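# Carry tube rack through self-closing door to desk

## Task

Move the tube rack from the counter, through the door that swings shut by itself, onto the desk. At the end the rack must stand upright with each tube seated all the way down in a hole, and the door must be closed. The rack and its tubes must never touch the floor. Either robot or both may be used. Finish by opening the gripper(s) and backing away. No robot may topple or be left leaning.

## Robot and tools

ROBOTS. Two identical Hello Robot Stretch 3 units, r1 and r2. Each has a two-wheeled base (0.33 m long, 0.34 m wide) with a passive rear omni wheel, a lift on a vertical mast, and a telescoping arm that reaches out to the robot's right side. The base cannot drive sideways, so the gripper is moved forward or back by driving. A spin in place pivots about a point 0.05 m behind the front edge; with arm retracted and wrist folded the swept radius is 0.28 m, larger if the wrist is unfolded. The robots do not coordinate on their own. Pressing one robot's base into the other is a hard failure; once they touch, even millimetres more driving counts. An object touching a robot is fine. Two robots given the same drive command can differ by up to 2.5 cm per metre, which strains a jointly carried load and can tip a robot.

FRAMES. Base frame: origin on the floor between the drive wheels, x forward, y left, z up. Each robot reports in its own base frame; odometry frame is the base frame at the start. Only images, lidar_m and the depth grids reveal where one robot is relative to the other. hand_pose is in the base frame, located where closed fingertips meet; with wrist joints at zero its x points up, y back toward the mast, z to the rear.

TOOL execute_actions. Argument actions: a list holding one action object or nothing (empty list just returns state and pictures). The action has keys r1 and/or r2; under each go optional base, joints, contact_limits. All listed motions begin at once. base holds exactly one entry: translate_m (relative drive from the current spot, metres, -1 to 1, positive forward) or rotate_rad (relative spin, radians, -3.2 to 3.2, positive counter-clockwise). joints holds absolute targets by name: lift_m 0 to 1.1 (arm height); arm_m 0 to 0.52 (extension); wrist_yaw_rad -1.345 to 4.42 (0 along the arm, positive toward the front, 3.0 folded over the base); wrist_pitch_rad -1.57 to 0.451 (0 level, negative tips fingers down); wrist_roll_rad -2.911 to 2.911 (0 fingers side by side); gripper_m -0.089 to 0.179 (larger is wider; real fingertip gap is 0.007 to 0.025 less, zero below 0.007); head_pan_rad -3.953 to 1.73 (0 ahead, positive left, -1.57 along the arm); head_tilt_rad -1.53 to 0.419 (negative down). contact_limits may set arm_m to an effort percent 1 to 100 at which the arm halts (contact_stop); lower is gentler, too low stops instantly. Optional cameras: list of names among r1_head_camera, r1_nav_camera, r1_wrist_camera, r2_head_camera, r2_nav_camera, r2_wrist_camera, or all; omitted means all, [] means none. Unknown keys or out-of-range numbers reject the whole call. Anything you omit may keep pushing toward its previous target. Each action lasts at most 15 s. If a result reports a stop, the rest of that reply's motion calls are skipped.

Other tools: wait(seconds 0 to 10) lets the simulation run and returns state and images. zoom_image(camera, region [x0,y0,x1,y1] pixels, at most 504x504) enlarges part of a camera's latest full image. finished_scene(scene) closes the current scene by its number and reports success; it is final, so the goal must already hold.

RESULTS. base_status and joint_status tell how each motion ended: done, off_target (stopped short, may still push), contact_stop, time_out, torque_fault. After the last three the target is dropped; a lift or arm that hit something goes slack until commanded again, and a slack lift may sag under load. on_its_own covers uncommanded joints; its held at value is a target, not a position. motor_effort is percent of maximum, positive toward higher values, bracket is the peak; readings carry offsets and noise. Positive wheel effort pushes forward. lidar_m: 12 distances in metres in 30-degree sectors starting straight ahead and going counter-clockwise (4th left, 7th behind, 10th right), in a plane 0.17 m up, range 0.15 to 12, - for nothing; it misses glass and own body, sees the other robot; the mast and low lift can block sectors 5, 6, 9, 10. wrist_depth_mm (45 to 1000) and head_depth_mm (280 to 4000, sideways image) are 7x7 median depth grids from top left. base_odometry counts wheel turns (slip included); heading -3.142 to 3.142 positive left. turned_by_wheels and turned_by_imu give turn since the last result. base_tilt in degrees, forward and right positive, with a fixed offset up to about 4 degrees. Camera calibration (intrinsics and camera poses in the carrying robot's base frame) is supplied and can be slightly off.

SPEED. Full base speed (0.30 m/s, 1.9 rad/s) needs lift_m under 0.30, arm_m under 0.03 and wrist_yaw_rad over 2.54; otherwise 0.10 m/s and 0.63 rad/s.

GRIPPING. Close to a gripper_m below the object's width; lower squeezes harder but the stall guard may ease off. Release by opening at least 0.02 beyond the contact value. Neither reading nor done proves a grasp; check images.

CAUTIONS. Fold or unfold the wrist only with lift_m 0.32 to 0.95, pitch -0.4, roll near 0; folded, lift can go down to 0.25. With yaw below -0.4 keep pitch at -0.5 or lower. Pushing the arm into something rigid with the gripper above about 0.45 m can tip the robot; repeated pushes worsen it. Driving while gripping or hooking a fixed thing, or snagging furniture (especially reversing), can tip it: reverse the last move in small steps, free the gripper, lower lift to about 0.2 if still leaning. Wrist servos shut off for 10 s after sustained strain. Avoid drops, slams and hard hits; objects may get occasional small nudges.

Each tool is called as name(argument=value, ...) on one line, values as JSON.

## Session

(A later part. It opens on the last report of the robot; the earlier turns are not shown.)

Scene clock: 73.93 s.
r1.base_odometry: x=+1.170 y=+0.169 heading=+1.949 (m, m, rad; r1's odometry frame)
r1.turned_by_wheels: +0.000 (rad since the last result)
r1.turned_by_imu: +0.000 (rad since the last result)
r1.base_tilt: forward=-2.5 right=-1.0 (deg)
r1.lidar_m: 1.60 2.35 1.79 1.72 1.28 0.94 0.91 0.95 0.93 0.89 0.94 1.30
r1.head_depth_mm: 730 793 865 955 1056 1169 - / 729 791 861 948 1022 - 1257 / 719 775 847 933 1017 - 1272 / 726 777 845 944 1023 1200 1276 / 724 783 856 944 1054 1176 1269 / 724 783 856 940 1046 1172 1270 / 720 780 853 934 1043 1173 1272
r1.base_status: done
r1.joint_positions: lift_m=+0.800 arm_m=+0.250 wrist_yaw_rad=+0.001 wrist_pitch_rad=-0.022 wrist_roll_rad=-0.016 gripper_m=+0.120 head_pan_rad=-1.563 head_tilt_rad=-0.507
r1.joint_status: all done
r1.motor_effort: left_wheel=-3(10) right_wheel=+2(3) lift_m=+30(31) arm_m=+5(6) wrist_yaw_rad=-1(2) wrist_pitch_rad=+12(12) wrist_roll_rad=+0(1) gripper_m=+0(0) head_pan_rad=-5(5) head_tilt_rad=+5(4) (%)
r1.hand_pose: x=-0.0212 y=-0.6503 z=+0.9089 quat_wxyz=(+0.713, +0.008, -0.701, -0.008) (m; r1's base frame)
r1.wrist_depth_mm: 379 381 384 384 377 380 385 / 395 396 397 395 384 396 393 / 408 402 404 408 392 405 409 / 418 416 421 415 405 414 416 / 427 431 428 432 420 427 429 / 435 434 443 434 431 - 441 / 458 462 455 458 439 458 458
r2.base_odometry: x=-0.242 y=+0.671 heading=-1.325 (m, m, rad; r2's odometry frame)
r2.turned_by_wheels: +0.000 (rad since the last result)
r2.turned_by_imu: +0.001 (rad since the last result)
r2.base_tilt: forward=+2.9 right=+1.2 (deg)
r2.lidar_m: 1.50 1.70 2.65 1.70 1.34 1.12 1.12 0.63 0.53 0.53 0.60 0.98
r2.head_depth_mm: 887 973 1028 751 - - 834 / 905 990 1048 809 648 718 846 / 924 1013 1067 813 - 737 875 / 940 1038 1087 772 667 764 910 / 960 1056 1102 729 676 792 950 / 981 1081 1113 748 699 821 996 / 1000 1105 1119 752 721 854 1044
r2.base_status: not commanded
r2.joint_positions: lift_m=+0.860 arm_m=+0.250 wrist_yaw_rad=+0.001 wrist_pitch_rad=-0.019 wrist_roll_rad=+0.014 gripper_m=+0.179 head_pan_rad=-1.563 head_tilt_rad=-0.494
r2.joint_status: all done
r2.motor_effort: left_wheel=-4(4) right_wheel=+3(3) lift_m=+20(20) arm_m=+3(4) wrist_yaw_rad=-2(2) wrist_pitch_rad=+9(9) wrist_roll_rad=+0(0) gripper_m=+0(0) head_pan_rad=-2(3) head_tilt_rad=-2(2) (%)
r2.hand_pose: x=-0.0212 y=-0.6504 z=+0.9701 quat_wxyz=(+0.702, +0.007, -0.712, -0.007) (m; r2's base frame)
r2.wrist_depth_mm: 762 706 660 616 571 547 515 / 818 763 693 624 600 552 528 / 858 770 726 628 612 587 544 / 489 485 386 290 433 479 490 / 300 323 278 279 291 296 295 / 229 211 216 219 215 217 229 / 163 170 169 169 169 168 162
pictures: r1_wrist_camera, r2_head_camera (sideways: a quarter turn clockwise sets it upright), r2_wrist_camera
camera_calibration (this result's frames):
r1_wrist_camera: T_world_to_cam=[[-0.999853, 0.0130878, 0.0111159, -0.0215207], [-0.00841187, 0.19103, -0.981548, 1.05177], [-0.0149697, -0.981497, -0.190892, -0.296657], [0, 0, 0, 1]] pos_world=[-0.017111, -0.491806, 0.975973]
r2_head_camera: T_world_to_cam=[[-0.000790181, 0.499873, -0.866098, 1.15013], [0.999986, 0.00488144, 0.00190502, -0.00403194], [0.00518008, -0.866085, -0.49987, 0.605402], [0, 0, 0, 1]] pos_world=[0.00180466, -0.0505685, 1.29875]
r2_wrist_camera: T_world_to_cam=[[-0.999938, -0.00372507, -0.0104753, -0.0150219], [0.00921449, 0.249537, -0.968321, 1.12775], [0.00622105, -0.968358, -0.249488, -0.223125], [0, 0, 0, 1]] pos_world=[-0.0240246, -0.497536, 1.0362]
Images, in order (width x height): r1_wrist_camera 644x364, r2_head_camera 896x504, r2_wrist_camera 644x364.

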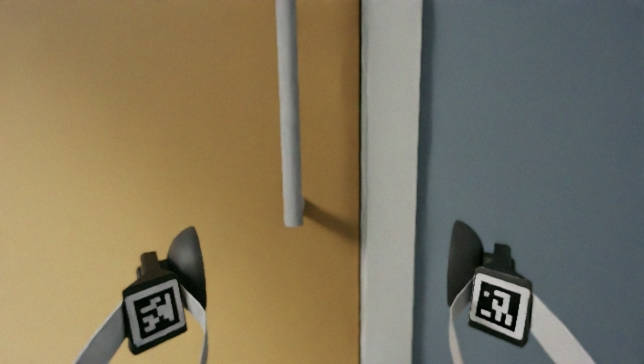

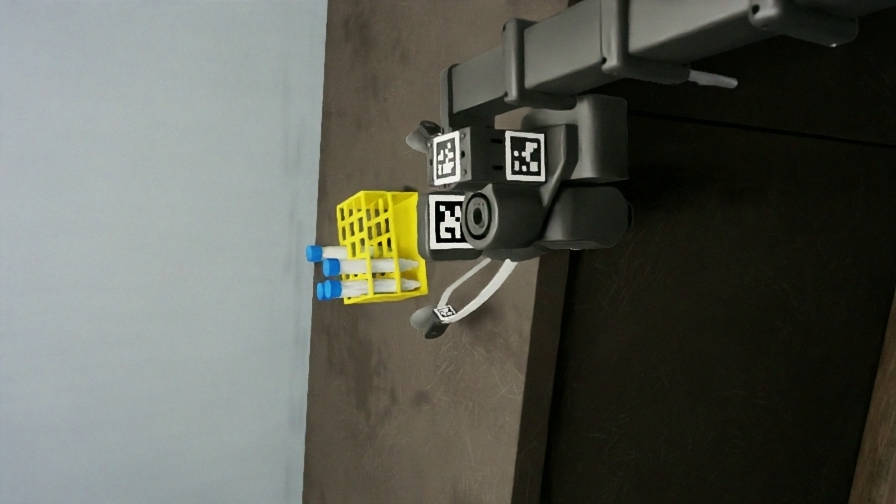

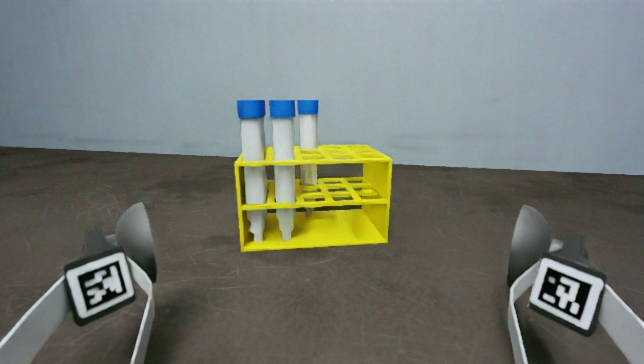

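execute_actions(actions=[{"r1":{"base":{"translate_m":0.035},"joints":{"lift_m":0.86,"arm_m":0.47}},"r2":{"base":{"translate_m":0.017},"joints":{"arm_m":0.43,"lift_m":0.85}}}], cameras=["r1_wrist_camera","r2_wrist_camera"])

execute_actions(actions=[{"r1":{"joints":{"gripper_m":-0.03}},"r2":{"joints":{"gripper_m":0.08}}}], cameras=[])

execute_actions(actions=[{"r1":{"base":{"translate_m":0.03},"joints":{"arm_m":0.25}},"r2":{"joints":{"lift_m":0.9}}}])

Scene clock: 88.10 s.
r1.base_odometry: x=+1.157 y=+0.201 heading=+1.949 (m, m, rad; r1's odometry frame)
r1.turned_by_wheels: +0.000 (rad since the last result)
r1.turned_by_imu: +0.002 (rad since the last result)
r1.base_tilt: forward=-2.5 right=-0.9 (deg)
r1.lidar_m: 1.56 2.31 1.78 1.72 1.33 0.98 0.95 0.99 0.93 0.90 0.94 1.29
r1.head_depth_mm: 729 791 866 951 1043 - 1235 / 726 789 861 935 1086 1194 1280 / 724 781 847 - 1047 1180 1277 / 727 776 847 958 1052 1183 1270 / 723 787 856 945 1047 1179 1273 / 720 781 855 940 1040 1175 1271 / 722 782 853 936 1044 1174 1269
r1.base_status: done
r1.joint_positions: lift_m=+0.860 arm_m=+0.470 wrist_yaw_rad=+0.001 wrist_pitch_rad=-0.021 wrist_roll_rad=-0.016 gripper_m=+0.120 head_pan_rad=-1.563 head_tilt_rad=-0.507
r1.joint_status: all done
r1.motor_effort: left_wheel=-4(5) right_wheel=+2(6) lift_m=+31(37) arm_m=+5(4) wrist_yaw_rad=-1(1) wrist_pitch_rad=+12(12) wrist_roll_rad=+1(0) gripper_m=+0(1) head_pan_rad=-5(5) head_tilt_rad=+4(4) (%)
r1.hand_pose: x=-0.0212 y=-0.8703 z=+0.9690 quat_wxyz=(+0.713, +0.008, -0.701, -0.007) (m; r1's base frame)
r1.wrist_depth_mm: 180 180 180 121 180 169 167 / 184 185 185 124 184 173 173 / 190 191 189 128 190 178 177 / 194 196 195 131 194 181 183 / 200 201 201 135 200 188 196 / 206 207 207 139 206 - 204 / 213 215 214 144 211 200 213
r2.base_odometry: x=-0.238 y=+0.654 heading=-1.325 (m, m, rad; r2's odometry frame)
r2.turned_by_wheels: +0.000 (rad since the last result)
r2.turned_by_imu: +0.001 (rad since the last result)
r2.base_tilt: forward=+2.8 right=+1.3 (deg)
r2.lidar_m: 1.49 1.68 2.65 1.67 1.36 1.14 1.14 0.64 0.53 0.53 0.60 0.99
r2.head_depth_mm: 888 977 1027 733 - - 840 / 907 994 1055 - 638 722 846 / 926 1015 1085 675 625 741 882 / 945 1039 1087 710 661 769 917 / 964 1059 1099 745 683 795 958 / 986 1089 1107 748 704 826 1001 / 1006 1112 1112 751 729 859 1049
r2.base_status: done
r2.joint_positions: lift_m=+0.850 arm_m=+0.430 wrist_yaw_rad=+0.001 wrist_pitch_rad=-0.019 wrist_roll_rad=+0.014 gripper_m=+0.179 head_pan_rad=-1.563 head_tilt_rad=-0.494
r2.joint_status: all done
r2.motor_effort: left_wheel=-4(6) right_wheel=+3(7) lift_m=+20(19) arm_m=+3(3) wrist_yaw_rad=-1(2) wrist_pitch_rad=+9(9) wrist_roll_rad=+0(0) gripper_m=-2(0) head_pan_rad=-2(3) head_tilt_rad=-2(2) (%)
r2.hand_pose: x=-0.0212 y=-0.8304 z=+0.9601 quat_wxyz=(+0.702, +0.007, -0.712, -0.007) (m; r2's base frame)
r2.wrist_depth_mm: 548 523 480 450 418 389 371 / 586 73 81 444 435 408 378 / 614 558 86 146 450 422 393 / 454 360 90 145 155 427 402 / 273 85 90 98 158 119 275 / 210 89 97 128 143 126 208 / 149 99 96 105 144 140 149
pictures: r1_wrist_camera, r2_wrist_camera
camera_calibration (this result's frames):
r1_wrist_camera: T_world_to_cam=[[-0.999851, 0.0131847, 0.0111093, -0.0192424], [-0.00839396, 0.190572, -0.981637, 1.15251], [-0.0150597, -0.981585, -0.190433, -0.501638], [0, 0, 0, 1]] pos_world=[-0.0171199, -0.711782, 1.03603]
r2_wrist_camera: T_world_to_cam=[[-0.999939, -0.00360366, -0.0104752, -0.0157275], [0.00924467, 0.249536, -0.968322, 1.16298], [0.00610343, -0.968359, -0.249487, -0.399922], [0, 0, 0, 1]] pos_world=[-0.024037, -0.67753, 1.0262]
Images, in order (width x height): r1_wrist_camera 644x364, r2_wrist_camera 644x364.

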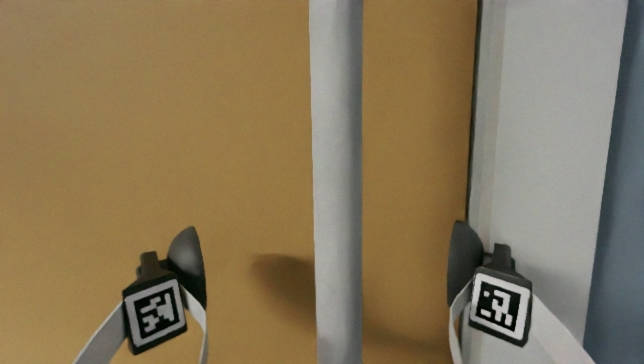

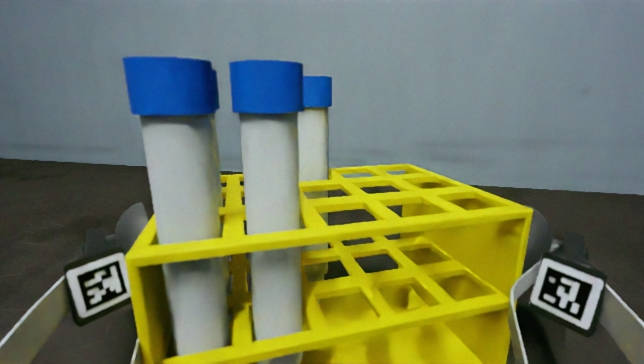

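Scene clock: 90.23 s.
r1.base_odometry: x=+1.157 y=+0.201 heading=+1.949 (m, m, rad; r1's odometry frame)
r1.turned_by_wheels: +0.000 (rad since the last result)
r1.turned_by_imu: +0.000 (rad since the last result)
r1.base_tilt: forward=-2.4 right=-0.9 (deg)
r1.lidar_m: 1.56 2.32 1.79 1.72 1.33 0.98 0.95 0.98 0.93 0.90 0.94 1.30
r1.head_depth_mm: 729 792 866 952 1041 - 1225 / 729 789 860 933 1087 1203 1279 / 723 775 845 - 1049 1178 1271 / 723 776 843 946 1049 1174 1272 / 724 782 856 940 1042 1171 1263 / 720 783 850 937 1040 1162 1268 / 721 780 851 935 1042 1166 1279
r1.base_status: not commanded
r1.joint_positions: lift_m=+0.860 arm_m=+0.470 wrist_yaw_rad=-0.012 wrist_pitch_rad=-0.019 wrist_roll_rad=-0.016 gripper_m=-0.029 head_pan_rad=-1.563 head_tilt_rad=-0.506
r1.joint_status: all done
r1.motor_effort: left_wheel=-8(10) right_wheel=+6(7) lift_m=+30(30) arm_m=+1(5) wrist_yaw_rad=+10(10) wrist_pitch_rad=+10(13) wrist_roll_rad=+0(0) gripper_m=-16(92) head_pan_rad=-4(4) head_tilt_rad=+3(4) (%)
r1.hand_pose: x=-0.0244 y=-0.8707 z=+0.9697 quat_wxyz=(+0.713, +0.003, -0.701, -0.011) (m; r1's base frame)
r1.wrist_depth_mm: 175 175 175 116 177 169 170 / 179 179 181 119 183 173 174 / 186 184 185 122 187 178 179 / 189 190 189 126 191 184 193 / 194 194 197 128 196 188 199 / 200 203 202 129 203 192 207 / 207 206 209 138 210 198 213
r2.base_odometry: x=-0.238 y=+0.654 heading=-1.325 (m, m, rad; r2's odometry frame)
r2.turned_by_wheels: +0.000 (rad since the last result)
r2.turned_by_imu: +0.000 (rad since the last result)
r2.base_tilt: forward=+2.6 right=+1.2 (deg)
r2.lidar_m: 1.49 1.69 2.64 1.67 1.35 1.14 1.14 0.64 0.53 0.53 0.60 0.99
r2.head_depth_mm: 892 975 1029 732 - - 842 / 909 995 1057 - 638 724 846 / 926 1013 1083 676 624 740 878 / 948 1037 1092 710 660 769 917 / 961 1059 1098 744 681 797 957 / 985 1087 1105 750 706 827 1001 / 1010 1110 1112 750 726 863 1051
r2.base_status: not commanded
r2.joint_positions: lift_m=+0.850 arm_m=+0.430 wrist_yaw_rad=+0.001 wrist_pitch_rad=-0.019 wrist_roll_rad=+0.014 gripper_m=+0.085 head_pan_rad=-1.563 head_tilt_rad=-0.494
r2.joint_status: gripper_m off_target (ended at +0.085, target +0.080)
r2.motor_effort: left_wheel=-4(4) right_wheel=+3(3) lift_m=+20(20) arm_m=+2(2) wrist_yaw_rad=-2(2) wrist_pitch_rad=+9(9) wrist_roll_rad=+0(0) gripper_m=-31(99) head_pan_rad=-3(3) head_tilt_rad=-2(2) (%)
r2.hand_pose: x=-0.0212 y=-0.8304 z=+0.9602 quat_wxyz=(+0.702, +0.007, -0.712, -0.007) (m; r2's base frame)
r2.wrist_depth_mm: 551 509 469 447 414 392 372 / 574 538 83 445 439 407 379 / 626 563 84 150 449 419 398 / 448 448 87 122 167 421 408 / 277 264 88 98 164 139 275 / 205 86 97 121 138 135 197 / - 155 97 110 151 149 152
pictures: none
No camera images: the call's "cameras" was empty. Leave "cameras" out to get every camera's image.

Scene clock: 93.10 s.
r1.base_odometry: x=+1.146 y=+0.229 heading=+1.949 (m, m, rad; r1's odometry frame)
r1.turned_by_wheels: +0.001 (rad since the last result)
r1.turned_by_imu: -0.002 (rad since the last result)
r1.base_tilt: forward=-2.4 right=-1.0 (deg)
r1.lidar_m: 1.53 2.29 1.79 1.72 1.37 1.01 0.98 1.02 0.93 0.66 0.77 1.29
r1.head_depth_mm: 729 792 867 952 1043 - 1253 / 721 787 863 935 - 1206 1284 / 527 572 630 693 - 1166 1229 / 535 560 615 683 - 893 1005 / 551 598 655 726 808 916 1063 / 567 617 677 751 844 963 1115 / 582 637 702 782 879 1012 1189
r1.base_status: done
r1.joint_positions: lift_m=+0.860 arm_m=+0.251 wrist_yaw_rad=+0.048 wrist_pitch_rad=-0.020 wrist_roll_rad=-0.015 gripper_m=-0.029 head_pan_rad=-1.563 head_tilt_rad=-0.506
r1.joint_status: all done
r1.on_its_own: wrist_yaw_rad is at rest, and its effort (-42) is outside its rest range (-12 to +12)
r1.motor_effort: left_wheel=+15(39) right_wheel=-14(27) lift_m=+30(30) arm_m=-7(10) wrist_yaw_rad=-42(58) wrist_pitch_rad=+11(11) wrist_roll_rad=+0(0) gripper_m=-20(21) head_pan_rad=-5(4) head_tilt_rad=+3(3) (%)
r1.hand_pose: x=-0.0091 y=-0.6511 z=+0.9693 quat_wxyz=(+0.713, +0.024, -0.701, +0.010) (m; r1's base frame)
r1.wrist_depth_mm: 237 214 194 116 165 155 368 / 247 221 200 119 169 160 379 / 253 229 207 122 171 164 386 / 264 239 213 125 177 168 404 / 279 246 223 128 182 413 407 / 290 257 232 130 185 421 430 / 301 268 238 138 194 434 438
r2.base_odometry: x=-0.238 y=+0.654 heading=-1.325 (m, m, rad; r2's odometry frame)
r2.turned_by_wheels: +0.000 (rad since the last result)
r2.turned_by_imu: +0.000 (rad since the last result)
r2.base_tilt: forward=+2.8 right=+1.2 (deg)
r2.lidar_m: 1.49 1.68 2.63 1.64 1.36 1.14 1.14 0.64 0.53 0.53 0.60 0.99
r2.head_depth_mm: 893 975 1026 807 - 715 814 / 908 999 1060 703 622 722 845 / 926 1018 1082 690 625 744 880 / 945 1037 764 709 661 768 916 / 965 1058 1103 745 681 797 956 / 985 1085 1106 747 703 828 1002 / 1006 1109 1115 752 729 858 1049
r2.base_status: not commanded
r2.joint_positions: lift_m=+0.900 arm_m=+0.430 wrist_yaw_rad=+0.001 wrist_pitch_rad=-0.025 wrist_roll_rad=+0.014 gripper_m=+0.097 head_pan_rad=-1.563 head_tilt_rad=-0.494
r2.joint_status: all done
r2.on_its_own: gripper_m is held at +0.096, not at your +0.080, by its stall guard, which is still easing
r2.motor_effort: left_wheel=-4(4) right_wheel=+3(3) lift_m=+39(40) arm_m=+3(2) wrist_yaw_rad=-1(2) wrist_pitch_rad=+11(12) wrist_roll_rad=+0(0) gripper_m=-26(32) head_pan_rad=-3(3) head_tilt_rad=-2(2) (%)
r2.hand_pose: x=-0.0212 y=-0.8302 z=+1.0076 quat_wxyz=(+0.702, +0.010, -0.712, -0.009) (m; r2's base frame)
r2.wrist_depth_mm: 554 507 479 449 419 391 372 / 575 534 89 452 432 406 382 / 626 563 89 153 447 421 392 / 631 563 91 124 173 434 407 / 386 378 92 102 165 140 383 / 289 87 100 121 140 135 277 / 221 219 98 108 151 202 212
pictures: r1_head_camera (sideways: a quarter turn clockwise sets it upright), r1_nav_camera (sideways: a quarter turn counterclockwise sets it upright), r1_wrist_camera, r2_head_camera (sideways: a quarter turn clockwise sets it upright), r2_nav_camera (sideways: a quarter turn counterclockwise sets it upright), r2_wrist_camera
camera_calibration (this result's frames):
r1_head_camera: T_world_to_cam=[[0.0381566, 0.441945, -0.89623, 1.18735], [0.998367, -0.0550145, 0.0153765, -0.0249558], [-0.0425101, -0.895353, -0.443323, 0.530162], [0, 0, 0, 1]] pos_world=[0.00214716, -0.0514333, 1.29955]
r1_nav_camera: T_world_to_cam=[[0.00556786, -0.480171, 0.877157, -1.10388], [-0.999545, -0.0286857, -0.00935832, 0.0707232], [0.0296555, -0.876706, -0.480112, 0.579431], [0, 0, 0, 1]] pos_world=[0.0596539, -0.0200314, 1.24713]
r1_wrist_camera: T_world_to_cam=[[-0.999357, -0.0341848, 0.0108293, -0.040586], [-0.0171018, 0.188918, -0.981844, 1.11016], [0.0315183, -0.981398, -0.189381, -0.286685], [0, 0, 0, 1]] pos_world=[-0.0125384, -0.492468, 1.03615]
r2_head_camera: T_world_to_cam=[[-0.000789837, 0.499875, -0.866097, 1.15012], [0.999986, 0.00488073, 0.00190501, -0.00403193], [0.00517945, -0.866084, -0.499872, 0.605404], [0, 0, 0, 1]] pos_world=[0.00180463, -0.0505685, 1.29875]
r2_nav_camera: T_world_to_cam=[[-0.0215511, -0.459948, 0.887684, -1.1087], [-0.998362, -0.0371651, -0.043495, 0.113752], [0.0529963, -0.887168, -0.458393, 0.54928], [0, 0, 0, 1]] pos_world=[0.0605621, -0.0184119, 1.24091]
r2_wrist_camera: T_world_to_cam=[[-0.999939, -0.00353924, -0.010491, -0.0151595], [0.00923789, 0.255619, -0.966733, 1.2124], [0.00610321, -0.966771, -0.255571, -0.380446], [0, 0, 0, 1]] pos_world=[-0.0240366, -0.677769, 1.07467]
Images, in order (width x height): r1_head_camera 896x504, r1_nav_camera 672x504, r1_wrist_camera 644x364, r2_head_camera 896x504, r2_nav_camera 672x504, r2_wrist_camera 644x364.

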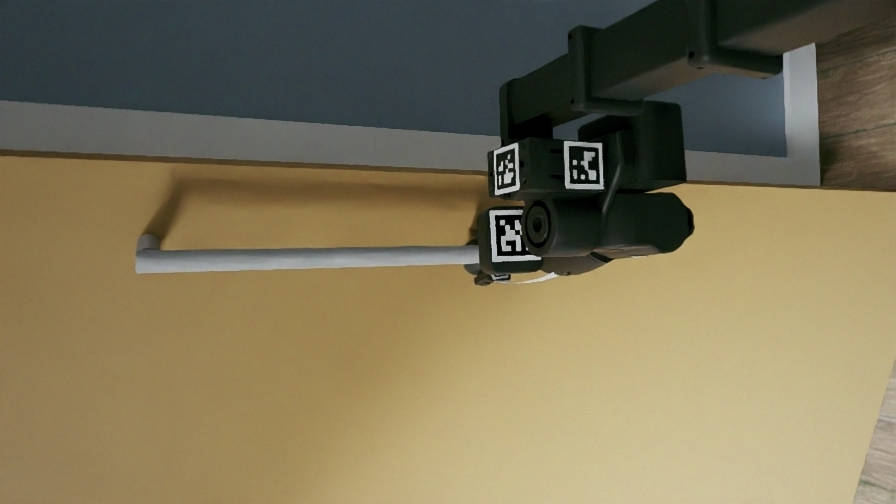

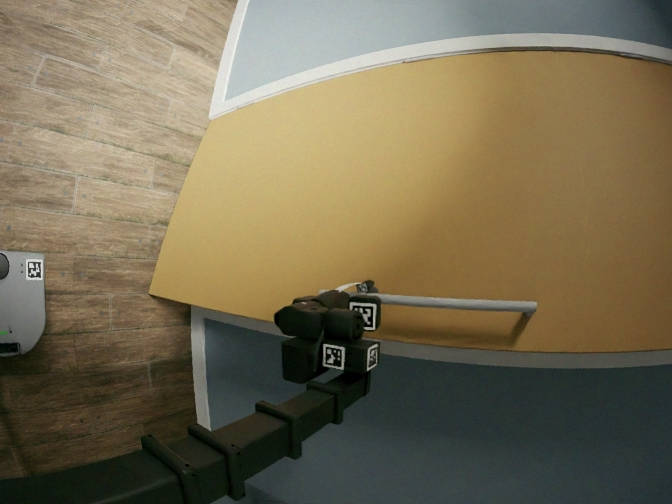

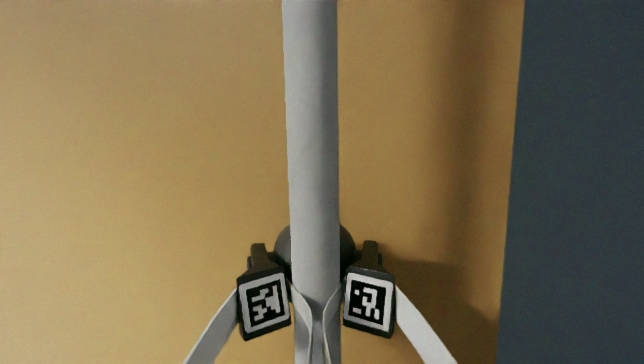

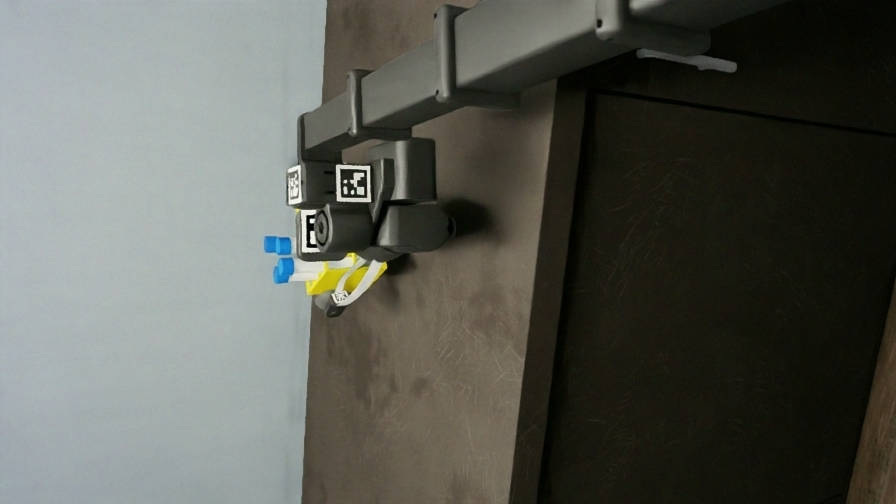

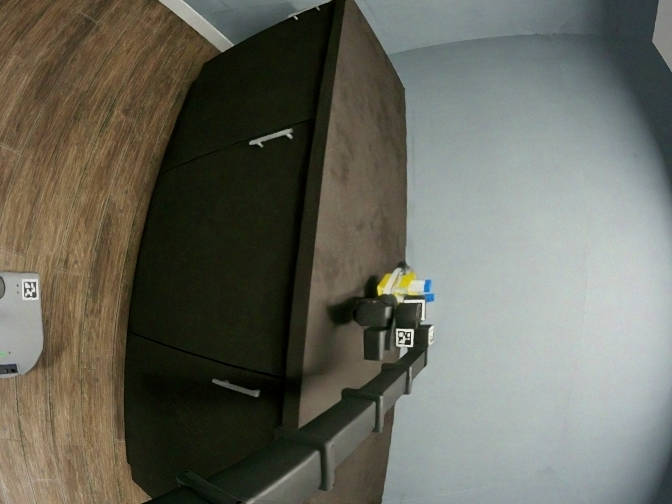

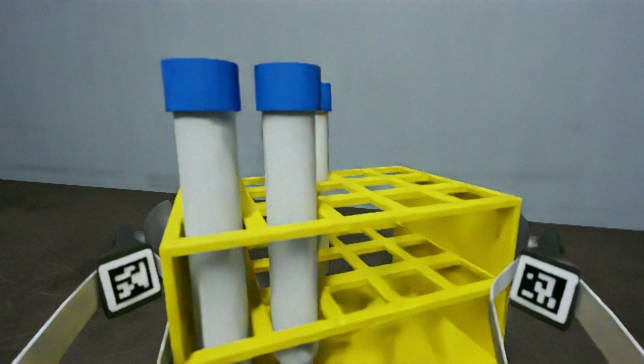

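execute_actions(actions=[{"r1":{"base":{"translate_m":0.12},"joints":{"arm_m":0.12,"wrist_yaw_rad":-0.2}},"r2":{"base":{"translate_m":0.9},"joints":{"arm_m":0,"gripper_m":0.105,"wrist_yaw_rad":1.57,"head_pan_rad":0,"head_tilt_rad":-0.9}}}], cameras=[])

execute_actions(actions=[{"r1":{"base":{"translate_m":0.14},"joints":{"arm_m":0,"wrist_yaw_rad":-0.4}},"r2":{"base":{"rotate_rad":1.32}}}], cameras=[])

execute_actions(actions=[{"r1":{"base":{"rotate_rad":0.4},"joints":{"wrist_yaw_rad":-1.1}}}], cameras=["r1_nav_camera"])

execute_actions(actions=[{"r1":{"base":{"translate_m":0.2},"joints":{"wrist_yaw_rad":-1.3}}}], cameras=["r1_nav_camera","r2_nav_camera"])

Scene clock: 122.20 s.
r1.base_odometry: x=+1.101 y=+0.341 heading=+1.949 (m, m, rad; r1's odometry frame)
r1.turned_by_wheels: +0.000 (rad since the last result)
r1.turned_by_imu: +0.003 (rad since the last result)
r1.base_tilt: forward=-2.4 right=-1.0 (deg)
r1.lidar_m: 2.07 1.58 1.79 1.72 1.55 1.13 1.10 1.14 0.53 0.53 0.71 1.30
r1.head_depth_mm: 405 463 855 953 1063 - - / 411 443 480 525 583 - - / 431 454 497 534 577 - - / 451 489 534 591 658 754 870 / 474 516 567 629 707 804 936 / 499 547 604 676 767 878 1042 / 527 581 644 729 835 975 1169
r1.base_status: done
r1.joint_positions: lift_m=+0.860 arm_m=+0.121 wrist_yaw_rad=-0.162 wrist_pitch_rad=-0.022 wrist_roll_rad=-0.015 gripper_m=-0.029 head_pan_rad=-1.563 head_tilt_rad=-0.506
r1.joint_status: wrist_yaw_rad off_target (ended at -0.162, target -0.200); the others done
r1.on_its_own: wrist_yaw_rad is held at -0.157, not at your -0.200, by its stall guard, which is not easing now
r1.motor_effort: left_wheel=-1(37) right_wheel=+1(26) lift_m=+30(30) arm_m=-5(14) wrist_yaw_rad=+4(91) wrist_pitch_rad=+12(12) wrist_roll_rad=+0(0) gripper_m=-16(24) head_pan_rad=-4(4) head_tilt_rad=+3(3) (%)
r1.hand_pose: x=-0.0628 y=-0.5178 z=+0.9689 quat_wxyz=(+0.710, -0.049, -0.700, -0.066) (m; r1's base frame)
r1.wrist_depth_mm: 230 213 195 117 167 157 586 / 240 220 200 122 172 162 597 / 246 226 207 124 175 168 615 / 259 234 213 128 179 171 648 / 268 244 221 129 184 178 645 / 280 253 232 130 187 658 689 / 294 261 238 173 198 676 716
r2.base_odometry: x=-0.019 y=-0.219 heading=-1.325 (m, m, rad; r2's odometry frame)
r2.turned_by_wheels: +0.000 (rad since the last result)
r2.turned_by_imu: +0.002 (rad since the last result)
r2.base_tilt: forward=+2.7 right=+1.3 (deg)
r2.lidar_m: 0.61 0.69 1.14 2.45 2.14 2.02 1.60 0.86 0.72 0.72 0.73 0.61
r2.head_depth_mm: 501 585 702 314 297 1210 1090 / 512 598 718 827 1212 1210 1090 / 520 612 739 904 1269 1213 1094 / 531 625 760 967 1290 1219 1091 / 541 639 781 1003 1299 1214 1093 / 552 655 804 1041 1329 1216 1096 / 563 671 828 1081 1346 1222 1096
r2.base_status: done
r2.joint_positions: lift_m=+0.900 arm_m=+0.003 wrist_yaw_rad=+1.569 wrist_pitch_rad=-0.025 wrist_roll_rad=+0.014 gripper_m=+0.112 head_pan_rad=-0.007 head_tilt_rad=-0.889
r2.joint_status: gripper_m off_target (ended at +0.112, target +0.105); the others done
joint sent to its limit — the command would take r2.arm_m past its lower limit, so that joint was sent only as far as its limit.
r2.on_its_own: gripper_m is held at +0.111, not at your +0.105, by its stall guard, which is not easing now
r2.motor_effort: left_wheel=-4(6) right_wheel=+2(10) lift_m=+40(39) arm_m=-3(2) wrist_yaw_rad=+0(6) wrist_pitch_rad=+11(11) wrist_roll_rad=+0(0) gripper_m=-21(56) head_pan_rad=+2(31) head_tilt_rad=-4(20) (%)
r2.hand_pose: x=+0.2342 y=-0.1482 z=+1.0076 quat_wxyz=(+0.504, +0.509, -0.497, +0.490) (m; r2's base frame)
r2.wrist_depth_mm: 591 552 516 474 443 418 395 / 602 561 90 480 465 432 406 / 664 601 93 156 481 448 424 / 706 640 94 125 168 457 444 / 719 654 92 104 171 140 452 / 770 90 97 121 146 135 467 / 826 767 98 108 152 513 496
pictures: none
No camera images: the call's "cameras" was empty. Leave "cameras" out to get every camera's image.

Scene clock: 125.27 s.
r1.base_odometry: x=+1.050 y=+0.471 heading=+1.949 (m, m, rad; r1's odometry frame)
r1.turned_by_wheels: +0.000 (rad since the last result)
r1.turned_by_imu: +0.000 (rad since the last result)
r1.base_tilt: forward=-2.3 right=-0.9 (deg)
r1.lidar_m: 1.93 1.58 1.79 1.72 1.75 1.28 1.23 1.27 0.41 0.44 0.69 1.29
r1.head_depth_mm: 319 292 355 391 430 468 514 / 340 366 394 423 451 438 - / 365 393 428 467 516 574 - / 392 426 467 515 573 649 749 / 425 464 513 571 647 744 873 / 463 510 569 644 737 868 1055 / 509 567 640 734 866 1050 1243
r1.base_status: done
r1.joint_positions: lift_m=+0.860 arm_m=+0.003 wrist_yaw_rad=-0.344 wrist_pitch_rad=-0.024 wrist_roll_rad=-0.017 gripper_m=-0.029 head_pan_rad=-1.563 head_tilt_rad=-0.506
r1.joint_status: wrist_yaw_rad off_target (ended at -0.344, target -0.400); the others done
joint sent to its limit — the command would take r1.arm_m past its lower limit, so that joint was sent only as far as its limit.
r1.on_its_own: wrist_yaw_rad is held at -0.329, not at your -0.400, by its stall guard, which is not easing now; wrist_yaw_rad is at rest, and its effort (+13) is outside its rest range (-12 to +12)
r1.motor_effort: left_wheel=-3(27) right_wheel=+4(19) lift_m=+30(30) arm_m=-3(16) wrist_yaw_rad=+13(93) wrist_pitch_rad=+13(13) wrist_roll_rad=+1(2) gripper_m=-16(24) head_pan_rad=-4(4) head_tilt_rad=+3(4) (%)
r1.hand_pose: x=-0.1077 y=-0.3886 z=+0.9685 quat_wxyz=(+0.701, -0.112, -0.692, -0.131) (m; r1's base frame)
r1.wrist_depth_mm: 237 218 198 117 167 157 883 / 245 224 203 120 170 162 937 / 252 231 208 123 174 164 948 / 263 241 216 126 179 171 - / 275 249 223 128 184 176 - / 292 259 234 131 186 180 - / 305 267 241 140 198 996 -
r2.base_odometry: x=-0.019 y=-0.219 heading=-0.005 (m, m, rad; r2's odometry frame)
r2.turned_by_wheels: +1.320 (rad since the last result)
r2.turned_by_imu: +1.318 (rad since the last result)
r2.base_tilt: forward=+2.8 right=+1.2 (deg)
r2.lidar_m: 2.10 1.59 1.61 2.02 1.07 0.76 0.72 0.74 0.64 0.61 0.63 0.84
r2.head_depth_mm: 1488 1533 1576 314 297 1210 1091 / 2035 2042 1815 1552 1287 1209 1093 / 2208 2163 1807 1588 1362 1211 1094 / 2197 2164 1819 1554 1367 1216 1091 / 2182 2182 1814 1563 1365 1212 1093 / 2155 2196 1817 1559 1365 1216 1094 / 2144 2192 1827 1564 1366 1218 1102
r2.base_status: done
r2.joint_positions: lift_m=+0.900 arm_m=+0.003 wrist_yaw_rad=+1.569 wrist_pitch_rad=-0.025 wrist_roll_rad=+0.014 gripper_m=+0.112 head_pan_rad=-0.007 head_tilt_rad=-0.889
r2.joint_status: not commanded
r2.on_its_own: gripper_m is held at +0.111, not at your +0.105, by its stall guard, which is not easing now
r2.motor_effort: left_wheel=-4(10) right_wheel=+3(9) lift_m=+40(39) arm_m=-3(4) wrist_yaw_rad=+0(1) wrist_pitch_rad=+11(11) wrist_roll_rad=+0(0) gripper_m=-20(20) head_pan_rad=+2(3) head_tilt_rad=-4(4) (%)
r2.hand_pose: x=+0.2342 y=-0.1482 z=+1.0076 quat_wxyz=(+0.504, +0.509, -0.497, +0.490) (m; r2's base frame)
r2.wrist_depth_mm: - - - - - 776 532 / - - 90 - - 789 523 / - - 92 156 - 787 528 / - - 94 124 170 743 534 / - - 92 104 171 139 532 / - 90 97 122 146 135 508 / - - 98 109 153 648 560
pictures: none
No camera images: the call's "cameras" was empty. Leave "cameras" out to get every camera's image.

Scene clock: 126.87 s.
r1.base_odometry: x=+1.050 y=+0.471 heading=+2.349 (m, m, rad; r1's odometry frame)
r1.turned_by_wheels: +0.400 (rad since the last result)
r1.turned_by_imu: +0.399 (rad since the last result)
r1.base_tilt: forward=-2.3 right=-0.9 (deg)
r1.lidar_m: 1.58 1.61 1.72 1.75 1.33 1.24 1.25 0.38 0.39 0.57 1.16 1.93
r1.head_depth_mm: 409 432 457 486 519 554 - / 466 496 530 568 613 665 755 / 541 581 629 683 749 829 926 / 645 702 773 856 965 1099 1223 / 795 867 960 1066 1203 1366 1304 / 851 935 1026 1142 1288 1463 1304 / 892 977 1085 1213 1377 1528 1305
r1.base_status: done
r1.joint_positions: lift_m=+0.860 arm_m=+0.003 wrist_yaw_rad=-0.965 wrist_pitch_rad=-0.025 wrist_roll_rad=-0.069 gripper_m=-0.029 head_pan_rad=-1.563 head_tilt_rad=-0.506
r1.joint_status: wrist_yaw_rad off_target (ended at -0.965, target -1.100)
r1.on_its_own: wrist_yaw_rad is at rest, and its effort (-98) is outside its rest range (-12 to +12)
r1.motor_effort: left_wheel=+9(14) right_wheel=-4(8) lift_m=+27(30) arm_m=-5(5) wrist_yaw_rad=-98(98) wrist_pitch_rad=+14(15) wrist_roll_rad=+35(35) gripper_m=-19(22) head_pan_rad=-5(4) head_tilt_rad=+3(3) (%)
r1.hand_pose: x=-0.2315 y=-0.2936 z=+0.9681 quat_wxyz=(+0.643, -0.308, -0.609, -0.347) (m; r1's base frame)
r1.wrist_depth_mm: 200 194 185 117 171 - 990 / 206 197 191 122 176 - - / 213 205 195 124 179 - - / 218 208 201 127 185 - - / 225 217 207 129 190 - - / 234 223 214 130 193 - - / 242 230 220 142 201 - -
r2.base_odometry: x=-0.019 y=-0.219 heading=-0.005 (m, m, rad; r2's odometry frame)
r2.turned_by_wheels: +0.000 (rad since the last result)
r2.turned_by_imu: +0.000 (rad since the last result)
r2.base_tilt: forward=+2.8 right=+1.2 (deg)
r2.lidar_m: 2.10 1.60 1.61 2.02 1.07 0.76 0.72 0.74 0.64 0.61 0.63 0.84
r2.head_depth_mm: 1488 1523 1569 314 297 1210 1089 / 2032 2053 1810 1556 1286 1207 1087 / 2201 2167 1809 1595 1364 1213 1093 / 2206 2174 1817 1557 1359 1211 1093 / 2175 2174 1813 1557 1362 1216 1092 / 2161 2189 1821 1563 1365 1215 1092 / 2153 2188 1820 1568 1376 1219 1097
r2.base_status: not commanded
r2.joint_positions: lift_m=+0.900 arm_m=+0.003 wrist_yaw_rad=+1.569 wrist_pitch_rad=-0.025 wrist_roll_rad=+0.014 gripper_m=+0.112 head_pan_rad=-0.007 head_tilt_rad=-0.889
r2.joint_status: not commanded
r2.on_its_own: gripper_m is held at +0.111, not at your +0.105, by its stall guard, which is not easing now
r2.motor_effort: left_wheel=-4(4) right_wheel=+3(3) lift_m=+39(39) arm_m=-3(3) wrist_yaw_rad=+0(0) wrist_pitch_rad=+12(11) wrist_roll_rad=+0(0) gripper_m=-20(20) head_pan_rad=+3(2) head_tilt_rad=-3(4) (%)
r2.hand_pose: x=+0.2342 y=-0.1482 z=+1.0076 quat_wxyz=(+0.504, +0.509, -0.497, +0.490) (m; r2's base frame)
r2.wrist_depth_mm: - - - - - 803 532 / - - 90 - - 781 531 / - - 93 156 - 787 528 / - - 93 125 169 725 518 / - - 92 103 171 140 519 / - 90 97 121 146 135 511 / - - 98 109 152 652 558
pictures: r1_nav_camera (sideways: a quarter turn counterclockwise sets it upright)
ARM HIT: r1's arm struck itself hard.
camera_calibration (this result's frames):
r1_nav_camera: T_world_to_cam=[[0.00556769, -0.480171, 0.877157, -1.10388], [-0.999545, -0.0286854, -0.00935832, 0.0707232], [0.0296552, -0.876706, -0.480112, 0.579431], [0, 0, 0, 1]] pos_world=[0.0596539, -0.0200314, 1.24713]
Images, in order (width x height): r1_nav_camera 672x504.

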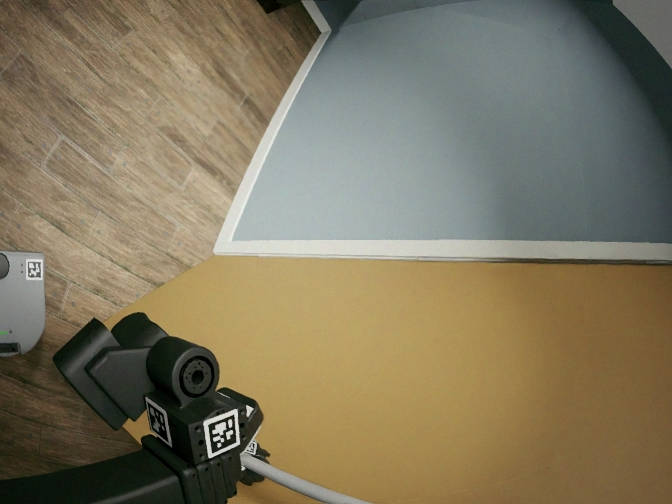

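Scene clock: 130.27 s.
r1.base_odometry: x=+0.909 y=+0.613 heading=+2.349 (m, m, rad; r1's odometry frame)
r1.turned_by_wheels: +0.000 (rad since the last result)
r1.turned_by_imu: -0.031 (rad since the last result)
r1.base_tilt: forward=-2.5 right=-1.0 (deg)
r1.lidar_m: 1.77 1.39 1.64 1.66 1.55 1.42 1.43 0.36 0.40 0.69 1.23 1.76
r1.head_depth_mm: 492 515 540 567 596 629 - / 591 623 661 700 748 800 893 / 736 791 848 919 994 1091 1199 / 838 909 996 1093 1222 1375 1307 / 881 955 1049 1157 1296 1463 1296 / 913 994 1096 1215 1370 1510 1309 / 946 1038 1145 1287 1462 1569 1303
r1.base_status: done
r1.joint_positions: lift_m=+0.860 arm_m=+0.003 wrist_yaw_rad=-1.099 wrist_pitch_rad=-0.042 wrist_roll_rad=-0.216 gripper_m=-0.029 head_pan_rad=-1.563 head_tilt_rad=-0.506
r1.joint_status: wrist_yaw_rad off_target (ended at -1.099, target -1.300)
r1.on_its_own: wrist_yaw_rad is held at -1.140, not at your -1.300, by its stall guard, which is still easing
r1.motor_effort: left_wheel=-9(27) right_wheel=+8(15) lift_m=+20(27) arm_m=+1(4) wrist_yaw_rad=-35(97) wrist_pitch_rad=+24(26) wrist_roll_rad=+115(115) gripper_m=-21(22) head_pan_rad=-4(4) head_tilt_rad=+4(4) (%)
r1.hand_pose: x=-0.2485 y=-0.2635 z=+0.9641 quat_wxyz=(+0.658, -0.313, -0.543, -0.418) (m; r1's base frame)
r1.wrist_depth_mm: 213 202 191 182 115 166 - / 218 208 196 186 172 169 - / 227 215 202 191 178 174 - / 234 220 207 194 184 179 - / 240 226 211 129 188 187 - / 248 233 220 131 191 - - / 254 240 226 141 203 - -
r2.base_odometry: x=-0.019 y=-0.219 heading=-0.005 (m, m, rad; r2's odometry frame)
r2.turned_by_wheels: +0.000 (rad since the last result)
r2.turned_by_imu: +0.000 (rad since the last result)
r2.base_tilt: forward=+2.8 right=+1.1 (deg)
r2.lidar_m: 2.10 1.45 1.42 2.02 1.07 0.76 0.72 0.74 0.64 0.61 0.63 0.84
r2.head_depth_mm: 1486 1537 1567 314 297 1207 1091 / 2055 2031 1809 1555 1289 1210 1089 / 2210 2166 1804 1584 1361 1214 1096 / 2181 2167 1813 1556 1368 1215 1097 / 2177 2191 1835 1564 1372 1218 1095 / 2168 2188 1811 1563 1371 1217 1096 / 2137 2169 1822 1567 1372 1215 1095
r2.base_status: not commanded
r2.joint_positions: lift_m=+0.900 arm_m=+0.003 wrist_yaw_rad=+1.569 wrist_pitch_rad=-0.025 wrist_roll_rad=+0.014 gripper_m=+0.112 head_pan_rad=-0.007 head_tilt_rad=-0.889
r2.joint_status: not commanded
r2.on_its_own: gripper_m is held at +0.111, not at your +0.105, by its stall guard, which is not easing now
r2.motor_effort: left_wheel=-4(4) right_wheel=+3(3) lift_m=+39(39) arm_m=-3(3) wrist_yaw_rad=+0(0) wrist_pitch_rad=+12(12) wrist_roll_rad=+0(0) gripper_m=-21(20) head_pan_rad=+3(2) head_tilt_rad=-4(4) (%)
r2.hand_pose: x=+0.2342 y=-0.1482 z=+1.0076 quat_wxyz=(+0.504, +0.509, -0.497, +0.490) (m; r2's base frame)
r2.wrist_depth_mm: - - - - - 774 518 / - - 90 - - 786 519 / - - 92 157 - 815 525 / - - 94 125 168 717 528 / - - 92 104 171 140 518 / - 90 97 121 146 135 514 / - - 98 108 151 650 561
pictures: r1_nav_camera (sideways: a quarter turn counterclockwise sets it upright), r2_nav_camera (sideways: a quarter turn counterclockwise sets it upright)
camera_calibration (this result's frames):
r1_nav_camera: T_world_to_cam=[[0.00556756, -0.480169, 0.877158, -1.10388], [-0.999545, -0.0286851, -0.00935828, 0.0707232], [0.029655, -0.876707, -0.48011, 0.579429], [0, 0, 0, 1]] pos_world=[0.0596539, -0.0200315, 1.24713]
r2_nav_camera: T_world_to_cam=[[0.765673, -0.0304871, 0.642507, -0.793909], [0.00345593, -0.998667, -0.0515053, 0.118045], [0.64322, 0.0416567, -0.764547, 0.94394], [0, 0, 0, 1]] pos_world=[0.000305331, 0.0543619, 1.23786]
Images, in order (width x height): r1_nav_camera 672x504, r2_nav_camera 672x504.

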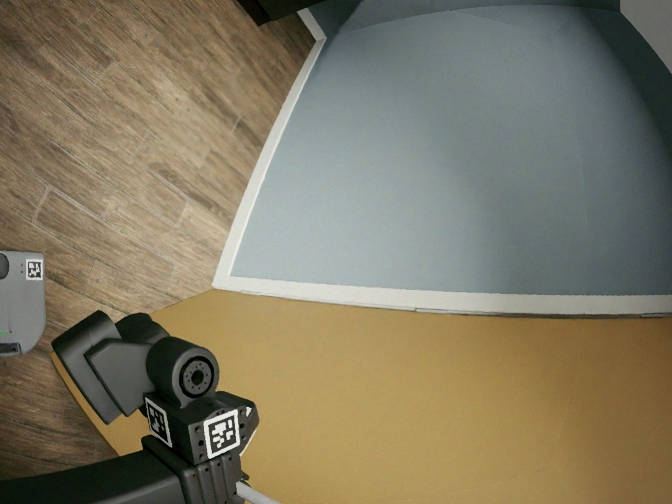

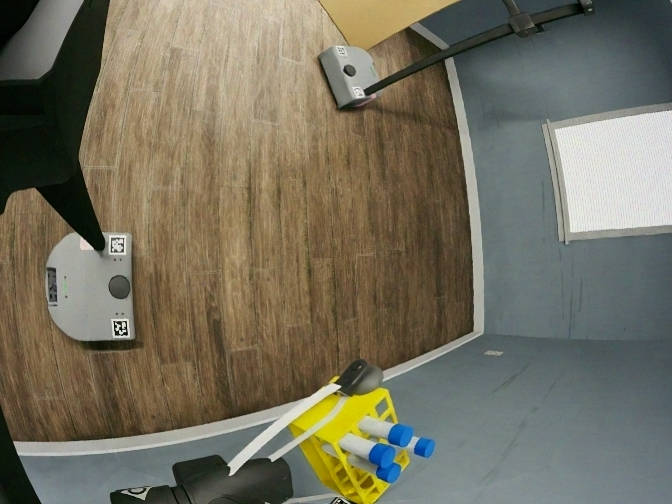

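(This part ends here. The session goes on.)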